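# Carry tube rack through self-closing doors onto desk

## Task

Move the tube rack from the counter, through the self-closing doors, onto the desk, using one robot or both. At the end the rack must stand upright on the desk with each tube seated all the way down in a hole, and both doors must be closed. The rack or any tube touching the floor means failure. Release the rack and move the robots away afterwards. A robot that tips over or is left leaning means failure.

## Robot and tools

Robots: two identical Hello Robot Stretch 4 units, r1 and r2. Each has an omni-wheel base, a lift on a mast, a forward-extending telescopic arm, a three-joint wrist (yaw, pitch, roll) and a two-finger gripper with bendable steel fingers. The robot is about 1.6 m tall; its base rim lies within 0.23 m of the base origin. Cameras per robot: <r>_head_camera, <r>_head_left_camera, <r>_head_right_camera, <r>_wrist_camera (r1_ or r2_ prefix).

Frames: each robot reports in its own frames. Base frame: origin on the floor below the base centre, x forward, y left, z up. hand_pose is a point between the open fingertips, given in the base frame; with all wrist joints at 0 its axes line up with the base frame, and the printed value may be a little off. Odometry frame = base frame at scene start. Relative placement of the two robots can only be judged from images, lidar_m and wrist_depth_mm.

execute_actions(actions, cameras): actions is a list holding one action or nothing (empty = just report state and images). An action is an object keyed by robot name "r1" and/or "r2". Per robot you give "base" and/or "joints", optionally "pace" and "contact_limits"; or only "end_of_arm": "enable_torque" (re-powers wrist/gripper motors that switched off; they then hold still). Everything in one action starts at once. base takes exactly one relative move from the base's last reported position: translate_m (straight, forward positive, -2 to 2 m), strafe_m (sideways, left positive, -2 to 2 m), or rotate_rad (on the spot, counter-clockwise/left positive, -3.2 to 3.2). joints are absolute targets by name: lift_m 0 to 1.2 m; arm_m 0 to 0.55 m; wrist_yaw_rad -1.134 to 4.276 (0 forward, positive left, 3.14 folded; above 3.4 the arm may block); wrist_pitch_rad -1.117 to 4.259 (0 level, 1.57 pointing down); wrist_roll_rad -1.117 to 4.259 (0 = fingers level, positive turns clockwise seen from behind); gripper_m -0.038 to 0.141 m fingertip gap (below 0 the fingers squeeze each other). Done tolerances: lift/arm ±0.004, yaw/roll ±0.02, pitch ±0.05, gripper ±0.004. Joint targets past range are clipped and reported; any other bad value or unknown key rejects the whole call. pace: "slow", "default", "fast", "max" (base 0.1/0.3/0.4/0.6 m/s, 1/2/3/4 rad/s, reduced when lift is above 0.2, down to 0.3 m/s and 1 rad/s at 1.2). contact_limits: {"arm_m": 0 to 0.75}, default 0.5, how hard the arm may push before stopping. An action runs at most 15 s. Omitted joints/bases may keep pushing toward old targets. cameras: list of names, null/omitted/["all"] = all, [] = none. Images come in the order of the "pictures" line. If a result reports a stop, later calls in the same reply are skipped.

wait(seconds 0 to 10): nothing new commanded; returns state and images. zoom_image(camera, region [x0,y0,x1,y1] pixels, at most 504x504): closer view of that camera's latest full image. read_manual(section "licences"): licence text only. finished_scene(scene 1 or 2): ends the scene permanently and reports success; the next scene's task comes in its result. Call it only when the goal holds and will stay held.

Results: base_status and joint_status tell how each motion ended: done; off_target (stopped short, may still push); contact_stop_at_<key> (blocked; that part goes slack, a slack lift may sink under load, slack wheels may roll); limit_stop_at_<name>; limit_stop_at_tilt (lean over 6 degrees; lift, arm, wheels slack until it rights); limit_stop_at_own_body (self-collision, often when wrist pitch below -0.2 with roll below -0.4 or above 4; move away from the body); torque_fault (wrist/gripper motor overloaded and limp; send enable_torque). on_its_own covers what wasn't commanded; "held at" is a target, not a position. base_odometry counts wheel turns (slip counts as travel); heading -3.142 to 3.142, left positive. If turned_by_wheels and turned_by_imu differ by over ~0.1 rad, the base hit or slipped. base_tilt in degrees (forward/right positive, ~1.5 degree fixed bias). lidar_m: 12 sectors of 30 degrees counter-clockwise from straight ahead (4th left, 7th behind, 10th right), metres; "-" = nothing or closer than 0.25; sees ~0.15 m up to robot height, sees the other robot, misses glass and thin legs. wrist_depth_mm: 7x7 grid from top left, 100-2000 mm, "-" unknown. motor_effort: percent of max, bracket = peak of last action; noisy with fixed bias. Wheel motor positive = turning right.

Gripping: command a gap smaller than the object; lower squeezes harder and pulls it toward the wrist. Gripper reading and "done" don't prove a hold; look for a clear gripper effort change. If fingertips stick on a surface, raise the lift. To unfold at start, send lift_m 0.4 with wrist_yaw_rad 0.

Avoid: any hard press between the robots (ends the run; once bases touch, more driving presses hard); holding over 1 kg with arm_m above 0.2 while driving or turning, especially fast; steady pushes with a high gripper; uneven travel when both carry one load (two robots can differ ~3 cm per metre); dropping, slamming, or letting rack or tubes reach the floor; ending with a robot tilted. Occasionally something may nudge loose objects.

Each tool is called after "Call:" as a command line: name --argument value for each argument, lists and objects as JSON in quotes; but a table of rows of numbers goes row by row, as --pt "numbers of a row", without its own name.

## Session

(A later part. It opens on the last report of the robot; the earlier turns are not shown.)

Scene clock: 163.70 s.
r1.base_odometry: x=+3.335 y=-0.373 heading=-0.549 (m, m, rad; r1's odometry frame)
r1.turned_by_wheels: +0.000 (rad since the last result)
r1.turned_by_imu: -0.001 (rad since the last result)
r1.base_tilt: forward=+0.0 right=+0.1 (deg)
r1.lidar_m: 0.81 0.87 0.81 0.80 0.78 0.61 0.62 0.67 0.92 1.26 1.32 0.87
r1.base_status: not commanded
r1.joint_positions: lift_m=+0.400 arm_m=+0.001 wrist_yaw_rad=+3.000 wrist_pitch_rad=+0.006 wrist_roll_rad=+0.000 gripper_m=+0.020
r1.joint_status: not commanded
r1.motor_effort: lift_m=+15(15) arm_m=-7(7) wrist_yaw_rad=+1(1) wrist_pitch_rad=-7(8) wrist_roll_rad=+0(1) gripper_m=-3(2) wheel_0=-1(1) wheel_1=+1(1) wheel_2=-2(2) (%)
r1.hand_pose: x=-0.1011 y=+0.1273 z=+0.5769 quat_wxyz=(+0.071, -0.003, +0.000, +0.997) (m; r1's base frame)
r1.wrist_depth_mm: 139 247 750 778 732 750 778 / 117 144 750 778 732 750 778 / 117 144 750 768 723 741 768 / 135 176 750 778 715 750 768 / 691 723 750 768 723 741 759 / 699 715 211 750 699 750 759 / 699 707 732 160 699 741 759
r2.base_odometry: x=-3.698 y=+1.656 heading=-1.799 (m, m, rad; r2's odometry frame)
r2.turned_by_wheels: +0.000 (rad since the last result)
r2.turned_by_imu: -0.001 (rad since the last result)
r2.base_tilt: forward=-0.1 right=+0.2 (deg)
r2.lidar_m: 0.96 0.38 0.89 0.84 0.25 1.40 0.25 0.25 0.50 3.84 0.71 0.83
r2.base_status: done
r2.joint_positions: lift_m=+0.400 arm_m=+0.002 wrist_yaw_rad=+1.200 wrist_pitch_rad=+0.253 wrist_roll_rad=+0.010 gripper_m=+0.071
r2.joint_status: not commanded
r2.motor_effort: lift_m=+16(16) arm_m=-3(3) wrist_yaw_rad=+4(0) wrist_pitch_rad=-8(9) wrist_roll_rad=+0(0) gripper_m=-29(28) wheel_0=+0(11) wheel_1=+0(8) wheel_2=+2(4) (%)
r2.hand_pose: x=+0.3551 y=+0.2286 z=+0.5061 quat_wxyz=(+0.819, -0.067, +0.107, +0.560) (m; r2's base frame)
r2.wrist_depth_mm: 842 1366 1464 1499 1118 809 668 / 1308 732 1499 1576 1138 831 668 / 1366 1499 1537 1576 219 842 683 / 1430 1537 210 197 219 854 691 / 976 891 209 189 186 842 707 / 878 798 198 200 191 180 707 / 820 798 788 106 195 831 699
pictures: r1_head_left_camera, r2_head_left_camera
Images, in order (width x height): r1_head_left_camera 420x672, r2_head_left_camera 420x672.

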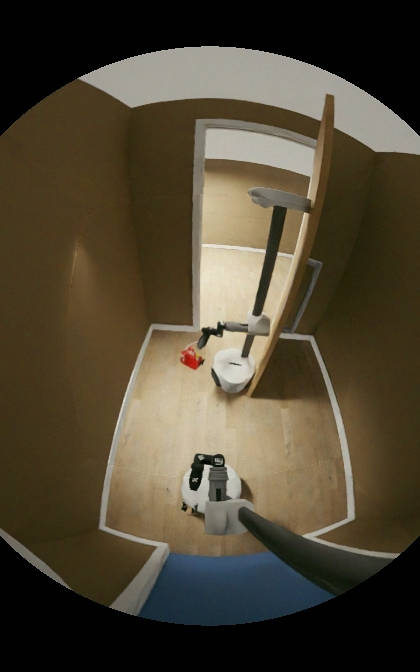

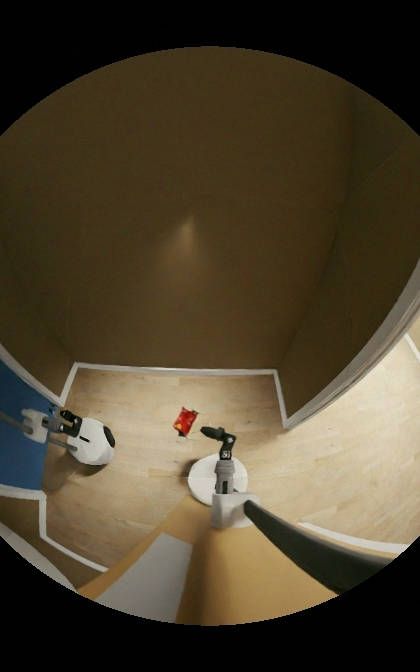

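Call:
execute_actions --actions '[{"r2":{"base":{"rotate_rad":-1.56},"joints":{"wrist_yaw_rad":0.0},"pace":"slow"}}]' --cameras '["r2_head_left_camera"]'

Scene clock: 166.73 s.
r1.base_odometry: x=+3.335 y=-0.373 heading=-0.549 (m, m, rad; r1's odometry frame)
r1.turned_by_wheels: +0.000 (rad since the last result)
r1.turned_by_imu: -0.001 (rad since the last result)
r1.base_tilt: forward=-0.1 right=+0.2 (deg)
r1.lidar_m: 0.85 1.12 0.85 0.79 0.81 0.62 0.60 0.67 0.91 1.25 1.32 0.87
r1.base_status: not commanded
r1.joint_positions: lift_m=+0.400 arm_m=+0.001 wrist_yaw_rad=+3.000 wrist_pitch_rad=+0.006 wrist_roll_rad=+0.000 gripper_m=+0.020
r1.joint_status: not commanded
r1.motor_effort: lift_m=+15(15) arm_m=-7(7) wrist_yaw_rad=+1(1) wrist_pitch_rad=-7(7) wrist_roll_rad=+0(0) gripper_m=-1(2) wheel_0=-1(1) wheel_1=+1(1) wheel_2=-2(2) (%)
r1.hand_pose: x=-0.1011 y=+0.1273 z=+0.5769 quat_wxyz=(+0.071, -0.003, +0.000, +0.997) (m; r1's base frame)
r1.wrist_depth_mm: 139 246 750 768 723 759 768 / 118 144 750 768 723 741 768 / 117 144 750 768 732 750 768 / 135 176 741 768 723 750 768 / 699 723 741 768 715 732 759 / 707 723 211 750 699 732 768 / 699 707 741 161 699 750 759
r2.base_odometry: x=-3.698 y=+1.656 heading=+2.924 (m, m, rad; r2's odometry frame)
r2.turned_by_wheels: -1.560 (rad since the last result)
r2.turned_by_imu: -1.572 (rad since the last result)
r2.base_tilt: forward=-0.2 right=+0.2 (deg)
r2.lidar_m: 0.41 0.71 0.83 0.95 0.99 0.97 0.85 0.25 - 0.25 0.26 0.44
r2.base_status: done
r2.joint_positions: lift_m=+0.400 arm_m=+0.001 wrist_yaw_rad=+0.000 wrist_pitch_rad=+0.253 wrist_roll_rad=+0.010 gripper_m=+0.071
r2.joint_status: all done
r2.motor_effort: lift_m=+16(16) arm_m=-3(3) wrist_yaw_rad=+2(4) wrist_pitch_rad=-9(8) wrist_roll_rad=+1(0) gripper_m=-28(27) wheel_0=+2(4) wheel_1=+1(5) wheel_2=+1(4) (%)
r2.hand_pose: x=+0.4517 y=-0.0874 z=+0.5061 quat_wxyz=(+0.992, +0.005, +0.126, -0.001) (m; r2's base frame)
r2.wrist_depth_mm: - - - - - - - / - - - - - - - / - - - - 216 - - / 1808 1863 211 197 197 - - / 1281 1281 209 190 186 1366 1397 / 960 904 198 200 191 181 1025 / 820 809 778 106 195 831 591
pictures: r2_head_left_camera
Images, in order (width x height): r2_head_left_camera 420x672.

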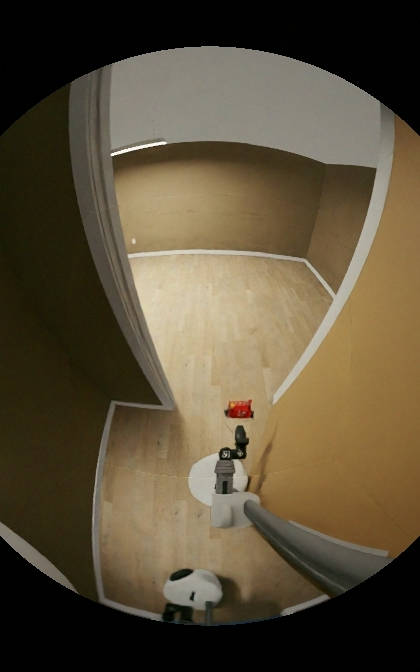

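Call:
execute_actions --actions '[{"r2":{"base":{"translate_m":0.6}}}]' --cameras '[]'

Call:
execute_actions --actions '[{"r2":{"base":{"translate_m":0.33},"pace":"slow"}}]' --cameras '["r2_head_left_camera","r2_head_right_camera","r1_head_camera"]'

Scene clock: 170.37 s.
r1.base_odometry: x=+3.335 y=-0.373 heading=-0.549 (m, m, rad; r1's odometry frame)
r1.turned_by_wheels: +0.000 (rad since the last result)
r1.turned_by_imu: -0.001 (rad since the last result)
r1.base_tilt: forward=+0.1 right=+0.2 (deg)
r1.lidar_m: 1.17 1.12 0.81 0.80 0.78 0.62 0.61 0.66 0.91 1.25 1.33 1.48
r1.base_status: not commanded
r1.joint_positions: lift_m=+0.400 arm_m=+0.001 wrist_yaw_rad=+3.000 wrist_pitch_rad=+0.006 wrist_roll_rad=+0.000 gripper_m=+0.020
r1.joint_status: not commanded
r1.motor_effort: lift_m=+15(15) arm_m=-7(7) wrist_yaw_rad=+1(1) wrist_pitch_rad=-7(7) wrist_roll_rad=+0(0) gripper_m=-6(3) wheel_0=-1(1) wheel_1=+1(1) wheel_2=-2(2) (%)
r1.hand_pose: x=-0.1011 y=+0.1273 z=+0.5769 quat_wxyz=(+0.071, -0.003, +0.000, +0.997) (m; r1's base frame)
r1.wrist_depth_mm: 138 246 750 768 732 759 759 / 118 144 750 768 715 750 768 / 117 144 741 759 715 750 768 / 135 176 750 750 715 750 778 / 699 723 741 759 715 741 759 / 707 723 211 741 699 750 768 / 691 707 741 160 699 741 759
r2.base_odometry: x=-4.284 y=+1.785 heading=+2.924 (m, m, rad; r2's odometry frame)
r2.turned_by_wheels: +0.000 (rad since the last result)
r2.turned_by_imu: -0.003 (rad since the last result)
r2.base_tilt: forward=-0.1 right=+0.2 (deg)
r2.lidar_m: 0.41 2.69 0.43 0.36 1.01 0.31 0.25 - 0.25 0.28 0.53 0.43
r2.base_status: done
r2.joint_positions: lift_m=+0.400 arm_m=+0.001 wrist_yaw_rad=+0.000 wrist_pitch_rad=+0.253 wrist_roll_rad=+0.010 gripper_m=+0.071
r2.joint_status: not commanded
r2.motor_effort: lift_m=+16(16) arm_m=-2(2) wrist_yaw_rad=+1(0) wrist_pitch_rad=-9(9) wrist_roll_rad=+1(0) gripper_m=-29(28) wheel_0=+0(4) wheel_1=-1(11) wheel_2=+0(9) (%)
r2.hand_pose: x=+0.4516 y=-0.0874 z=+0.5060 quat_wxyz=(+0.992, +0.005, +0.126, -0.001) (m; r2's base frame)
r2.wrist_depth_mm: - - - - - - - / - - - - - - - / - - - - 214 - - / 1921 1808 211 197 197 - - / 1281 1281 209 189 185 1366 1397 / 960 904 198 199 191 180 1025 / 809 809 768 106 195 831 854
pictures: none
No camera images: the call's "cameras" was empty. Leave "cameras" out to get every camera's image.

Scene clock: 174.97 s.
r1.base_odometry: x=+3.335 y=-0.373 heading=-0.549 (m, m, rad; r1's odometry frame)
r1.turned_by_wheels: +0.000 (rad since the last result)
r1.turned_by_imu: -0.001 (rad since the last result)
r1.base_tilt: forward=+0.2 right=+0.2 (deg)
r1.lidar_m: 1.58 1.10 0.84 0.80 0.79 0.61 0.63 0.66 0.93 1.25 1.32 1.71
r1.base_status: not commanded
r1.joint_positions: lift_m=+0.400 arm_m=+0.001 wrist_yaw_rad=+3.000 wrist_pitch_rad=+0.006 wrist_roll_rad=+0.000 gripper_m=+0.020
r1.joint_status: not commanded
r1.motor_effort: lift_m=+15(15) arm_m=-7(7) wrist_yaw_rad=+1(1) wrist_pitch_rad=-7(7) wrist_roll_rad=+0(1) gripper_m=-2(5) wheel_0=-1(1) wheel_1=+1(1) wheel_2=-2(2) (%)
r1.hand_pose: x=-0.1011 y=+0.1273 z=+0.5769 quat_wxyz=(+0.071, -0.003, +0.000, +0.997) (m; r1's base frame)
r1.wrist_depth_mm: 139 247 750 768 715 750 778 / 117 144 750 768 715 750 768 / 117 144 750 768 723 750 768 / 135 176 741 768 715 741 768 / 699 723 741 759 723 741 759 / 699 715 211 750 699 741 768 / 699 707 741 160 699 741 778
r2.base_odometry: x=-4.606 y=+1.856 heading=+2.924 (m, m, rad; r2's odometry frame)
r2.turned_by_wheels: +0.000 (rad since the last result)
r2.turned_by_imu: -0.002 (rad since the last result)
r2.base_tilt: forward=-0.1 right=+0.2 (deg)
r2.lidar_m: 0.42 3.01 1.94 0.96 0.41 0.30 0.28 0.27 0.39 0.74 2.16 0.44
r2.base_status: done
r2.joint_positions: lift_m=+0.400 arm_m=+0.001 wrist_yaw_rad=+0.000 wrist_pitch_rad=+0.253 wrist_roll_rad=+0.010 gripper_m=+0.071
r2.joint_status: not commanded
r2.motor_effort: lift_m=+16(16) arm_m=-2(3) wrist_yaw_rad=+2(2) wrist_pitch_rad=-8(9) wrist_roll_rad=+0(1) gripper_m=-28(28) wheel_0=+2(2) wheel_1=+1(4) wheel_2=-2(10) (%)
r2.hand_pose: x=+0.4516 y=-0.0874 z=+0.5060 quat_wxyz=(+0.992, +0.005, +0.126, -0.001) (m; r2's base frame)
r2.wrist_depth_mm: - - - - - - - / - - - - - - - / - - - - 219 - - / 1863 1863 212 197 219 - - / 1255 1308 209 189 185 1366 1397 / 976 891 198 200 190 180 1042 / 809 809 778 106 195 831 842
pictures: r1_head_camera, r2_head_left_camera, r2_head_right_camera
Images, in order (width x height): r1_head_camera 420x560, r2_head_left_camera 420x672, r2_head_right_camera 420x672.

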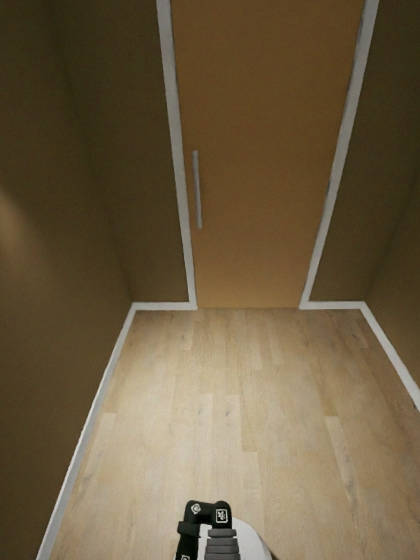

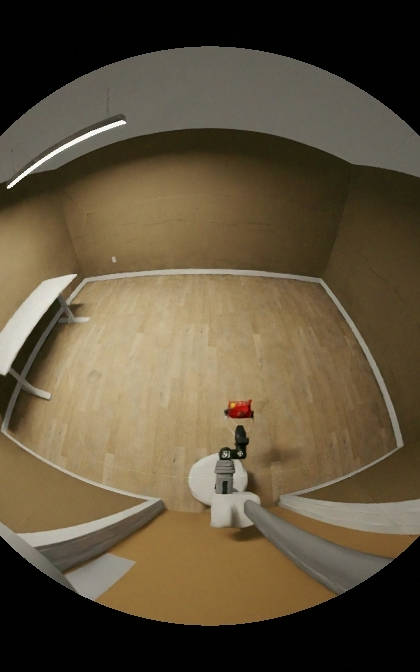

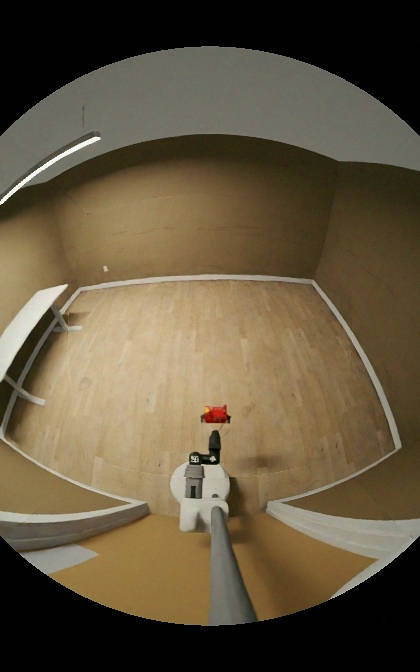

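Call:
execute_actions --actions '[{"r2":{"base":{"translate_m":1.2},"pace":"max"}}]' --cameras '[]'

Call:
execute_actions --actions '[{"r2":{"base":{"rotate_rad":1.56}}}]' --cameras '["r2_head_camera","r2_wrist_camera"]'

Scene clock: 179.07 s.
r1.base_odometry: x=+3.335 y=-0.373 heading=-0.549 (m, m, rad; r1's odometry frame)
r1.turned_by_wheels: +0.000 (rad since the last result)
r1.turned_by_imu: -0.001 (rad since the last result)
r1.base_tilt: forward=+0.0 right=+0.1 (deg)
r1.lidar_m: 1.57 1.10 0.83 0.80 0.80 0.61 0.63 0.67 0.92 1.25 1.32 1.69
r1.base_status: not commanded
r1.joint_positions: lift_m=+0.400 arm_m=+0.001 wrist_yaw_rad=+3.000 wrist_pitch_rad=+0.006 wrist_roll_rad=+0.000 gripper_m=+0.020
r1.joint_status: not commanded
r1.motor_effort: lift_m=+16(15) arm_m=-7(7) wrist_yaw_rad=+1(1) wrist_pitch_rad=-7(8) wrist_roll_rad=+1(0) gripper_m=-3(5) wheel_0=-1(1) wheel_1=+1(1) wheel_2=-2(2) (%)
r1.hand_pose: x=-0.1011 y=+0.1273 z=+0.5769 quat_wxyz=(+0.071, -0.003, +0.000, +0.997) (m; r1's base frame)
r1.wrist_depth_mm: 139 247 750 768 732 750 778 / 117 144 741 768 732 759 768 / 117 144 750 778 723 750 768 / 135 176 750 759 723 750 759 / 691 723 741 759 723 750 768 / 699 723 212 750 699 750 768 / 699 707 732 160 691 732 759
r2.base_odometry: x=-5.778 y=+2.115 heading=+2.924 (m, m, rad; r2's odometry frame)
r2.turned_by_wheels: +0.000 (rad since the last result)
r2.turned_by_imu: -0.005 (rad since the last result)
r2.base_tilt: forward=-0.1 right=+0.2 (deg)
r2.lidar_m: 0.43 1.78 1.97 1.86 1.95 1.50 1.49 1.46 1.93 2.05 2.10 1.84
r2.base_status: done
r2.joint_positions: lift_m=+0.400 arm_m=+0.001 wrist_yaw_rad=+0.000 wrist_pitch_rad=+0.253 wrist_roll_rad=+0.010 gripper_m=+0.071
r2.joint_status: not commanded
r2.motor_effort: lift_m=+16(16) arm_m=-3(3) wrist_yaw_rad=+0(0) wrist_pitch_rad=-9(9) wrist_roll_rad=+1(1) gripper_m=-26(26) wheel_0=+0(5) wheel_1=-2(8) wheel_2=+0(10) (%)
r2.hand_pose: x=+0.4516 y=-0.0874 z=+0.5060 quat_wxyz=(+0.992, +0.005, +0.126, -0.001) (m; r2's base frame)
r2.wrist_depth_mm: 1336 1308 1336 1336 1336 1336 1336 / 1366 1366 1397 1397 1397 1397 1397 / 1464 1464 1430 1397 219 1430 1499 / 1499 1499 209 196 219 1537 1537 / 1281 1308 208 187 186 1397 1366 / 960 891 198 199 191 181 1025 / 809 798 778 106 195 820 854
pictures: none
No camera images: the call's "cameras" was empty. Leave "cameras" out to get every camera's image.

Scene clock: 181.10 s.
r1.base_odometry: x=+3.335 y=-0.373 heading=-0.549 (m, m, rad; r1's odometry frame)
r1.turned_by_wheels: +0.000 (rad since the last result)
r1.turned_by_imu: -0.001 (rad since the last result)
r1.base_tilt: forward=+0.0 right=+0.4 (deg)
r1.lidar_m: 1.58 1.12 0.81 0.79 0.79 0.62 0.62 0.68 0.93 1.26 1.33 1.70
r1.base_status: not commanded
r1.joint_positions: lift_m=+0.400 arm_m=+0.001 wrist_yaw_rad=+3.000 wrist_pitch_rad=+0.006 wrist_roll_rad=+0.000 gripper_m=+0.020
r1.joint_status: not commanded
r1.motor_effort: lift_m=+15(15) arm_m=-7(7) wrist_yaw_rad=+1(1) wrist_pitch_rad=-7(6) wrist_roll_rad=+0(1) gripper_m=-3(1) wheel_0=-1(1) wheel_1=+1(1) wheel_2=-2(2) (%)
r1.hand_pose: x=-0.1011 y=+0.1273 z=+0.5769 quat_wxyz=(+0.071, -0.003, +0.000, +0.997) (m; r1's base frame)
r1.wrist_depth_mm: 139 247 750 778 723 750 788 / 118 144 741 778 723 750 788 / 117 144 741 768 715 750 759 / 135 176 750 768 732 741 768 / 707 723 741 759 715 750 759 / 699 715 211 759 699 750 768 / 691 715 750 161 699 750 768
r2.base_odometry: x=-5.778 y=+2.115 heading=-1.799 (m, m, rad; r2's odometry frame)
r2.turned_by_wheels: +1.560 (rad since the last result)
r2.turned_by_imu: +1.572 (rad since the last result)
r2.base_tilt: forward=-0.1 right=+0.2 (deg)
r2.lidar_m: 0.39 1.93 1.48 1.48 1.47 1.92 2.06 2.13 1.81 1.71 1.75 0.42
r2.base_status: done
r2.joint_positions: lift_m=+0.400 arm_m=+0.001 wrist_yaw_rad=+0.000 wrist_pitch_rad=+0.253 wrist_roll_rad=+0.010 gripper_m=+0.071
r2.joint_status: not commanded
r2.motor_effort: lift_m=+16(16) arm_m=-2(2) wrist_yaw_rad=+1(1) wrist_pitch_rad=-9(9) wrist_roll_rad=-1(0) gripper_m=-26(28) wheel_0=+0(10) wheel_1=+0(6) wheel_2=+0(4) (%)
r2.hand_pose: x=+0.4516 y=-0.0874 z=+0.5060 quat_wxyz=(+0.992, +0.005, +0.126, -0.001) (m; r2's base frame)
r2.wrist_depth_mm: - - - - - - - / - - - - - - - / - - - - 217 - - / 1808 1921 211 197 198 - - / 1281 1308 208 188 186 1397 1397 / 976 878 198 199 190 181 1025 / 809 798 778 106 195 820 842
pictures: r2_head_camera, r2_wrist_camera
Images, in order (width x height): r2_head_camera 420x560, r2_wrist_camera 616x392.

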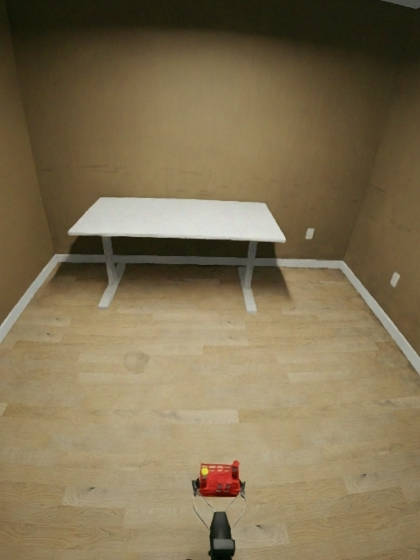

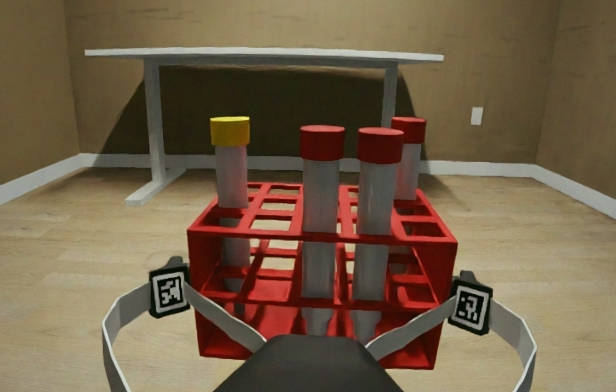

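Call:
execute_actions --actions '[{"r2":{"base":{"translate_m":1.3},"joints":{"lift_m":0.78,"arm_m":0.0},"pace":"fast"}}]' --cameras '["r2_head_camera","r2_wrist_camera"]'

Scene clock: 186.13 s.
r1.base_odometry: x=+3.335 y=-0.373 heading=-0.549 (m, m, rad; r1's odometry frame)
r1.turned_by_wheels: +0.000 (rad since the last result)
r1.turned_by_imu: -0.002 (rad since the last result)
r1.base_tilt: forward=+0.1 right=+0.2 (deg)
r1.lidar_m: 1.60 1.10 0.82 0.79 0.77 0.62 0.63 0.66 0.93 1.26 1.33 1.70
r1.base_status: not commanded
r1.joint_positions: lift_m=+0.400 arm_m=+0.001 wrist_yaw_rad=+3.000 wrist_pitch_rad=+0.006 wrist_roll_rad=+0.000 gripper_m=+0.020
r1.joint_status: not commanded
r1.motor_effort: lift_m=+15(15) arm_m=-7(6) wrist_yaw_rad=+1(1) wrist_pitch_rad=-7(7) wrist_roll_rad=+0(0) gripper_m=-7(3) wheel_0=-1(1) wheel_1=+1(1) wheel_2=-2(2) (%)
r1.hand_pose: x=-0.1011 y=+0.1273 z=+0.5769 quat_wxyz=(+0.071, -0.003, +0.000, +0.997) (m; r1's base frame)
r1.wrist_depth_mm: 139 247 750 778 723 759 768 / 118 144 750 768 715 750 778 / 117 144 750 788 723 750 778 / 135 176 741 768 723 750 778 / 691 715 741 759 723 750 768 / 699 715 211 741 699 741 759 / 699 715 750 161 699 741 759
r2.base_odometry: x=-6.072 y=+0.848 heading=-1.799 (m, m, rad; r2's odometry frame)
r2.turned_by_wheels: +0.000 (rad since the last result)
r2.turned_by_imu: -0.005 (rad since the last result)
r2.base_tilt: forward=-0.2 right=+0.2 (deg)
r2.lidar_m: 0.40 0.58 0.77 1.46 1.52 2.11 3.42 2.48 1.75 1.65 1.70 0.44
r2.base_status: done
r2.joint_positions: lift_m=+0.780 arm_m=+0.001 wrist_yaw_rad=+0.000 wrist_pitch_rad=+0.253 wrist_roll_rad=+0.010 gripper_m=+0.071
r2.joint_status: all done
joint sent to its limit — the command would take r2.arm_m past its lower limit, so that joint was sent only as far as its limit.
r2.motor_effort: lift_m=+23(23) arm_m=-2(3) wrist_yaw_rad=+1(2) wrist_pitch_rad=-9(8) wrist_roll_rad=+0(0) gripper_m=-30(29) wheel_0=+1(5) wheel_1=-1(5) wheel_2=+0(12) (%)
r2.hand_pose: x=+0.4516 y=-0.0874 z=+0.8855 quat_wxyz=(+0.992, +0.005, +0.126, -0.001) (m; r2's base frame)
r2.wrist_depth_mm: 1025 1042 1025 1042 1060 1060 1042 / 1060 1078 1078 1078 1078 1098 1098 / 1118 1138 1098 1118 213 1138 1160 / 842 854 212 196 197 931 1182 / 585 597 208 189 185 627 634 / 439 407 198 200 191 180 469 / 1205 399 399 106 195 402 404
pictures: r2_head_camera, r2_wrist_camera
Images, in order (width x height): r2_head_camera 420x560, r2_wrist_camera 616x392.

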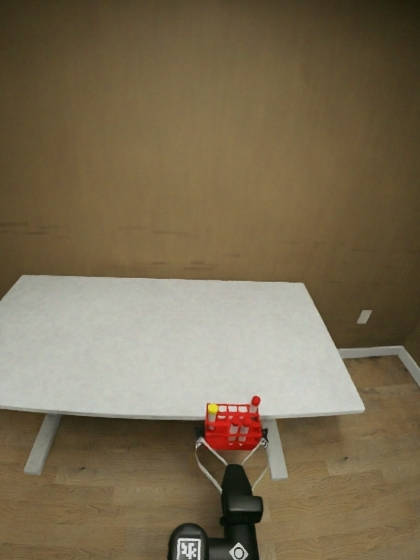

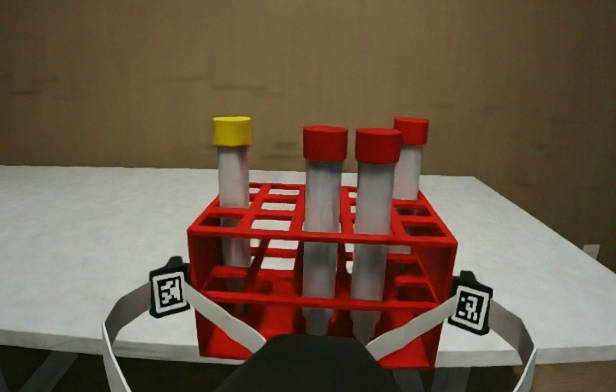

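Call:
execute_actions --actions '[{"r2":{"joints":{"arm_m":0.27}}}]' --cameras '[]'

Call:
execute_actions --actions '[{"r2":{"joints":{"lift_m":0.66}}}]' --cameras '[]'

Scene clock: 188.47 s.
r1.base_odometry: x=+3.335 y=-0.373 heading=-0.549 (m, m, rad; r1's odometry frame)
r1.turned_by_wheels: +0.000 (rad since the last result)
r1.turned_by_imu: -0.001 (rad since the last result)
r1.base_tilt: forward=+0.2 right=+0.2 (deg)
r1.lidar_m: 1.58 1.12 0.84 0.79 0.79 0.61 0.62 0.65 0.92 1.26 1.31 1.70
r1.base_status: not commanded
r1.joint_positions: lift_m=+0.400 arm_m=+0.001 wrist_yaw_rad=+3.000 wrist_pitch_rad=+0.006 wrist_roll_rad=+0.000 gripper_m=+0.020
r1.joint_status: not commanded
r1.motor_effort: lift_m=+15(15) arm_m=-6(7) wrist_yaw_rad=+0(1) wrist_pitch_rad=-7(7) wrist_roll_rad=+0(1) gripper_m=-4(3) wheel_0=-1(1) wheel_1=+1(1) wheel_2=-2(2) (%)
r1.hand_pose: x=-0.1011 y=+0.1273 z=+0.5769 quat_wxyz=(+0.071, -0.003, +0.000, +0.997) (m; r1's base frame)
r1.wrist_depth_mm: 139 247 750 778 723 759 778 / 117 144 750 768 723 741 768 / 117 144 759 768 732 750 768 / 135 176 750 759 715 741 768 / 691 715 750 768 723 732 768 / 699 715 211 750 699 750 778 / 699 707 732 160 699 741 759
r2.base_odometry: x=-6.072 y=+0.848 heading=-1.799 (m, m, rad; r2's odometry frame)
r2.turned_by_wheels: +0.000 (rad since the last result)
r2.turned_by_imu: +0.000 (rad since the last result)
r2.base_tilt: forward=-0.2 right=+0.2 (deg)
r2.lidar_m: 0.56 0.58 0.78 1.45 1.51 2.12 3.39 2.49 1.75 1.64 1.69 0.59
r2.base_status: not commanded
r2.joint_positions: lift_m=+0.780 arm_m=+0.269 wrist_yaw_rad=+0.000 wrist_pitch_rad=+0.253 wrist_roll_rad=+0.010 gripper_m=+0.071
r2.joint_status: all done
r2.motor_effort: lift_m=+23(23) arm_m=+4(4) wrist_yaw_rad=+1(2) wrist_pitch_rad=-8(8) wrist_roll_rad=+1(1) gripper_m=-27(28) wheel_0=+1(1) wheel_1=-1(1) wheel_2=+0(0) (%)
r2.hand_pose: x=+0.7194 y=-0.0874 z=+0.8855 quat_wxyz=(+0.992, +0.005, +0.126, -0.001) (m; r2's base frame)
r2.wrist_depth_mm: 798 788 798 809 809 809 809 / 831 831 842 842 842 842 842 / 878 878 866 854 219 891 891 / 820 854 211 196 219 904 931 / 574 585 209 188 187 621 627 / 436 402 198 199 191 180 466 / 364 362 349 106 195 375 -
pictures: none
No camera images: the call's "cameras" was empty. Leave "cameras" out to get every camera's image.

Scene clock: 190.00 s.
r1.base_odometry: x=+3.335 y=-0.373 heading=-0.549 (m, m, rad; r1's odometry frame)
r1.turned_by_wheels: +0.000 (rad since the last result)
r1.turned_by_imu: +0.000 (rad since the last result)
r1.base_tilt: forward=+0.1 right=+0.2 (deg)
r1.lidar_m: 1.57 1.12 0.84 0.80 0.78 0.61 0.61 0.66 0.93 1.24 1.33 1.71
r1.base_status: not commanded
r1.joint_positions: lift_m=+0.400 arm_m=+0.001 wrist_yaw_rad=+3.000 wrist_pitch_rad=+0.006 wrist_roll_rad=+0.000 gripper_m=+0.020
r1.joint_status: not commanded
r1.motor_effort: lift_m=+15(15) arm_m=-7(6) wrist_yaw_rad=+1(1) wrist_pitch_rad=-7(7) wrist_roll_rad=+0(0) gripper_m=-5(5) wheel_0=-1(1) wheel_1=+1(1) wheel_2=-2(2) (%)
r1.hand_pose: x=-0.1011 y=+0.1273 z=+0.5769 quat_wxyz=(+0.071, -0.003, +0.000, +0.997) (m; r1's base frame)
r1.wrist_depth_mm: 139 247 750 768 723 759 778 / 118 144 750 759 723 750 778 / 117 144 741 768 723 750 768 / 135 175 750 768 715 750 759 / 691 723 741 759 723 741 768 / 699 715 211 741 699 750 768 / 707 715 741 160 699 750 768
r2.base_odometry: x=-6.072 y=+0.848 heading=-1.799 (m, m, rad; r2's odometry frame)
r2.turned_by_wheels: +0.000 (rad since the last result)
r2.turned_by_imu: +0.000 (rad since the last result)
r2.base_tilt: forward=-0.1 right=+0.2 (deg)
r2.lidar_m: 0.54 0.57 0.79 1.45 1.52 2.11 3.40 2.51 1.76 1.65 1.68 0.60
r2.base_status: not commanded
r2.joint_positions: lift_m=+0.660 arm_m=+0.269 wrist_yaw_rad=+0.000 wrist_pitch_rad=+0.253 wrist_roll_rad=+0.010 gripper_m=+0.071
r2.joint_status: all done
r2.motor_effort: lift_m=+14(20) arm_m=+4(5) wrist_yaw_rad=+1(2) wrist_pitch_rad=-7(8) wrist_roll_rad=+0(0) gripper_m=-27(27) wheel_0=+1(2) wheel_1=-1(1) wheel_2=+0(0) (%)
r2.hand_pose: x=+0.7194 y=-0.0874 z=+0.7663 quat_wxyz=(+0.992, +0.005, +0.126, -0.001) (m; r2's base frame)
r2.wrist_depth_mm: 798 788 820 798 809 809 809 / 820 820 831 842 842 831 842 / 842 842 668 683 219 878 891 / 473 484 211 197 219 525 535 / 329 338 209 188 187 355 357 / 250 230 198 200 191 180 266 / 208 206 205 106 195 213 -
pictures: none
No camera images: the call's "cameras" was empty. Leave "cameras" out to get every camera's image.

7–8 mm remain.

Call:
execute_actions --actions '[{"r2":{"joints":{"lift_m":0.653},"pace":"slow"}}]' --cameras '[]'

Call:
execute_actions --actions '[{"r2":{"joints":{"gripper_m":0.141}}}]' --cameras '["r2_wrist_camera"]'

Call:
execute_actions --actions '[{"r2":{"joints":{"arm_m":0.0}}}]' --cameras '["r2_wrist_camera","r2_head_camera"]'

Scene clock: 191.03 s.
r1.base_odometry: x=+3.335 y=-0.373 heading=-0.549 (m, m, rad; r1's odometry frame)
r1.turned_by_wheels: +0.000 (rad since the last result)
r1.turned_by_imu: +0.000 (rad since the last result)
r1.base_tilt: forward=+0.1 right=+0.0 (deg)
r1.lidar_m: 1.58 1.13 0.85 0.79 0.79 0.61 0.62 0.67 0.93 1.24 1.34 1.71
r1.base_status: not commanded
r1.joint_positions: lift_m=+0.400 arm_m=+0.001 wrist_yaw_rad=+3.000 wrist_pitch_rad=+0.006 wrist_roll_rad=+0.000 gripper_m=+0.020
r1.joint_status: not commanded
r1.motor_effort: lift_m=+15(15) arm_m=-7(6) wrist_yaw_rad=+0(1) wrist_pitch_rad=-7(7) wrist_roll_rad=+1(0) gripper_m=-4(5) wheel_0=-1(1) wheel_1=+1(1) wheel_2=-2(2) (%)
r1.hand_pose: x=-0.1011 y=+0.1273 z=+0.5769 quat_wxyz=(+0.071, -0.003, +0.000, +0.997) (m; r1's base frame)
r1.wrist_depth_mm: 139 246 750 768 732 759 778 / 117 144 750 768 732 741 778 / 117 144 750 768 732 741 778 / 135 176 750 768 723 741 759 / 699 723 741 768 732 750 768 / 691 715 212 750 691 741 768 / 691 715 741 160 699 732 759
r2.base_odometry: x=-6.072 y=+0.848 heading=-1.799 (m, m, rad; r2's odometry frame)
r2.turned_by_wheels: +0.000 (rad since the last result)
r2.turned_by_imu: +0.000 (rad since the last result)
r2.base_tilt: forward=-0.2 right=+0.2 (deg)
r2.lidar_m: 0.56 0.58 0.79 1.47 1.50 2.12 3.38 2.52 1.74 1.65 1.70 0.59
r2.base_status: not commanded
r2.joint_positions: lift_m=+0.653 arm_m=+0.269 wrist_yaw_rad=+0.000 wrist_pitch_rad=+0.253 wrist_roll_rad=+0.010 gripper_m=+0.071
r2.joint_status: all done
r2.motor_effort: lift_m=+13(12) arm_m=+4(4) wrist_yaw_rad=+1(1) wrist_pitch_rad=-8(8) wrist_roll_rad=+0(1) gripper_m=-28(28) wheel_0=+1(1) wheel_1=-1(1) wheel_2=+0(0) (%)
r2.hand_pose: x=+0.7194 y=-0.0874 z=+0.7593 quat_wxyz=(+0.992, +0.005, +0.126, -0.001) (m; r2's base frame)
r2.wrist_depth_mm: 788 798 809 809 798 809 820 / 831 820 842 842 842 842 842 / 854 854 640 654 220 866 878 / 455 466 211 197 218 504 512 / 314 322 209 188 187 340 342 / 238 220 198 199 190 180 254 / 199 198 200 106 195 204 -
pictures: none
No camera images: the call's "cameras" was empty. Leave "cameras" out to get every camera's image.

Scene clock: 192.77 s.
r1.base_odometry: x=+3.335 y=-0.373 heading=-0.549 (m, m, rad; r1's odometry frame)
r1.turned_by_wheels: +0.000 (rad since the last result)
r1.turned_by_imu: -0.001 (rad since the last result)
r1.base_tilt: forward=-0.1 right=+0.2 (deg)
r1.lidar_m: 1.57 1.12 0.84 0.79 0.76 0.63 0.62 0.67 0.93 1.25 1.32 1.71
r1.base_status: not commanded
r1.joint_positions: lift_m=+0.400 arm_m=+0.001 wrist_yaw_rad=+3.000 wrist_pitch_rad=+0.006 wrist_roll_rad=+0.000 gripper_m=+0.020
r1.joint_status: not commanded
r1.motor_effort: lift_m=+15(15) arm_m=-7(7) wrist_yaw_rad=+1(1) wrist_pitch_rad=-8(7) wrist_roll_rad=+1(0) gripper_m=-5(6) wheel_0=-1(1) wheel_1=+1(1) wheel_2=-2(2) (%)
r1.hand_pose: x=-0.1011 y=+0.1273 z=+0.5769 quat_wxyz=(+0.071, -0.003, +0.000, +0.997) (m; r1's base frame)
r1.wrist_depth_mm: 139 247 759 778 732 750 778 / 118 144 759 768 715 750 778 / 117 144 750 778 732 750 768 / 135 176 741 768 723 750 768 / 691 723 759 768 715 741 759 / 691 732 211 741 699 741 768 / 707 715 741 161 699 741 768
r2.base_odometry: x=-6.072 y=+0.848 heading=-1.799 (m, m, rad; r2's odometry frame)
r2.turned_by_wheels: +0.000 (rad since the last result)
r2.turned_by_imu: +0.000 (rad since the last result)
r2.base_tilt: forward=-0.1 right=+0.1 (deg)
r2.lidar_m: 0.56 0.56 0.78 1.46 1.51 2.11 3.38 2.48 1.74 1.66 1.70 0.57
r2.base_status: not commanded
r2.joint_positions: lift_m=+0.653 arm_m=+0.269 wrist_yaw_rad=+0.000 wrist_pitch_rad=+0.253 wrist_roll_rad=+0.010 gripper_m=+0.141
r2.joint_status: all done
r2.motor_effort: lift_m=+13(13) arm_m=+5(4) wrist_yaw_rad=+0(0) wrist_pitch_rad=-7(8) wrist_roll_rad=+1(0) gripper_m=-2(30) wheel_0=+1(1) wheel_1=-1(1) wheel_2=+0(0) (%)
r2.hand_pose: x=+0.7195 y=-0.0874 z=+0.7595 quat_wxyz=(+0.992, +0.005, +0.126, -0.001) (m; r2's base frame)
r2.wrist_depth_mm: 788 798 798 798 820 809 798 / 831 820 831 842 842 842 842 / 842 842 741 866 691 878 891 / 459 469 402 226 212 504 517 / 315 324 227 208 204 342 343 / 239 235 211 208 206 218 255 / 200 198 209 106 211 204 -
pictures: r2_wrist_camera
Images, in order (width x height): r2_wrist_camera 616x392.

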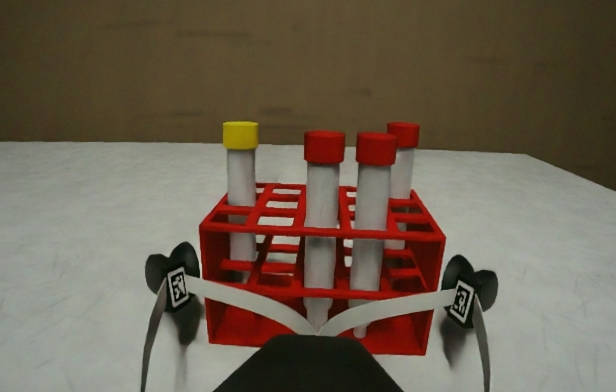

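Scene clock: 194.70 s.
r1.base_odometry: x=+3.335 y=-0.373 heading=-0.549 (m, m, rad; r1's odometry frame)
r1.turned_by_wheels: +0.000 (rad since the last result)
r1.turned_by_imu: -0.001 (rad since the last result)
r1.base_tilt: forward=+0.1 right=+0.1 (deg)
r1.lidar_m: 1.61 1.13 0.85 0.78 0.82 0.62 0.63 0.66 0.93 1.27 1.34 1.70
r1.base_status: not commanded
r1.joint_positions: lift_m=+0.400 arm_m=+0.001 wrist_yaw_rad=+3.000 wrist_pitch_rad=+0.006 wrist_roll_rad=+0.000 gripper_m=+0.020
r1.joint_status: not commanded
r1.motor_effort: lift_m=+14(15) arm_m=-7(7) wrist_yaw_rad=+1(1) wrist_pitch_rad=-7(7) wrist_roll_rad=+0(0) gripper_m=-2(4) wheel_0=-1(1) wheel_1=+1(1) wheel_2=-2(2) (%)
r1.hand_pose: x=-0.1011 y=+0.1273 z=+0.5769 quat_wxyz=(+0.071, -0.003, +0.000, +0.997) (m; r1's base frame)
r1.wrist_depth_mm: 139 247 741 768 741 759 768 / 117 144 741 788 723 759 778 / 117 144 750 768 723 750 768 / 135 176 741 759 707 750 768 / 691 715 741 759 715 750 768 / 699 715 211 750 699 741 759 / 699 715 732 160 699 759 759
r2.base_odometry: x=-6.072 y=+0.848 heading=-1.799 (m, m, rad; r2's odometry frame)
r2.turned_by_wheels: +0.000 (rad since the last result)
r2.turned_by_imu: +0.000 (rad since the last result)
r2.base_tilt: forward=-0.1 right=+0.1 (deg)
r2.lidar_m: 0.54 0.56 0.80 1.47 1.52 2.12 3.40 2.51 1.75 1.64 1.69 0.58
r2.base_status: not commanded
r2.joint_positions: lift_m=+0.653 arm_m=+0.002 wrist_yaw_rad=+0.000 wrist_pitch_rad=+0.252 wrist_roll_rad=+0.010 gripper_m=+0.141
r2.joint_status: all done
joint sent to its limit — the command would take r2.arm_m past its lower limit, so that joint was sent only as far as its limit.
r2.motor_effort: lift_m=+13(13) arm_m=-4(4) wrist_yaw_rad=+3(1) wrist_pitch_rad=-6(6) wrist_roll_rad=+0(0) gripper_m=-1(0) wheel_0=+1(1) wheel_1=-1(1) wheel_2=+0(0) (%)
r2.hand_pose: x=+0.4520 y=-0.0874 z=+0.7596 quat_wxyz=(+0.992, +0.005, +0.126, -0.001) (m; r2's base frame)
r2.wrist_depth_mm: 1025 1042 1042 1042 1042 1042 1060 / 1078 1078 1078 1098 1078 1098 1098 / 866 854 878 473 820 1098 1138 / 466 473 484 455 466 517 530 / 366 359 357 362 368 362 375 / 1281 1255 1308 1281 1281 218 1308 / 1138 1118 1182 106 1160 854 1182
pictures: r2_head_camera, r2_wrist_camera
Images, in order (width x height): r2_head_camera 420x560, r2_wrist_camera 616x392.

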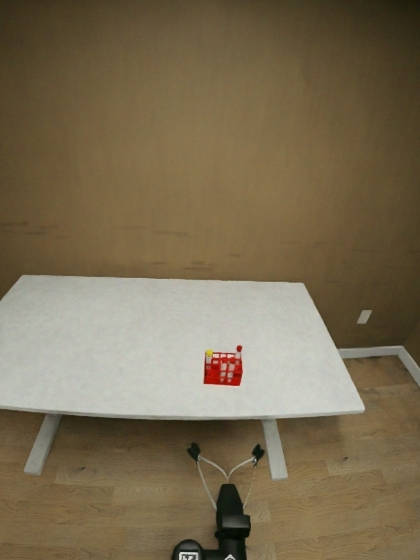

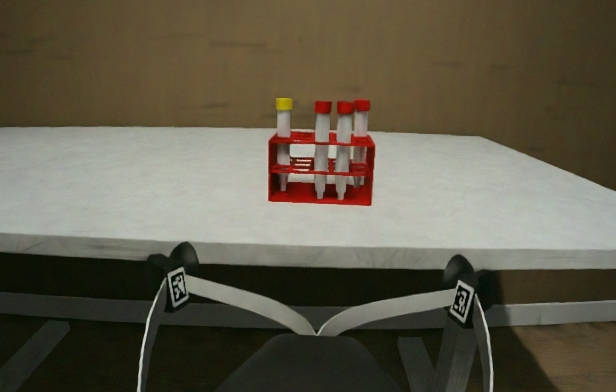

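Call:
zoom_image --camera "r2_wrist_camera" --region '[255, 85, 390, 215]'

Region (255, 85, 390, 215) of r2_wrist_camera's 616x392 image, scaled by 3.733; it fills the top 485 rows of this view, and the rest is white.

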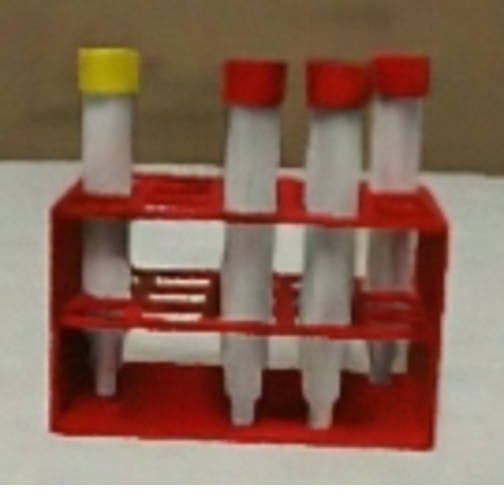

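Call:
finished_scene --scene 1

The scene is finished: the task was done.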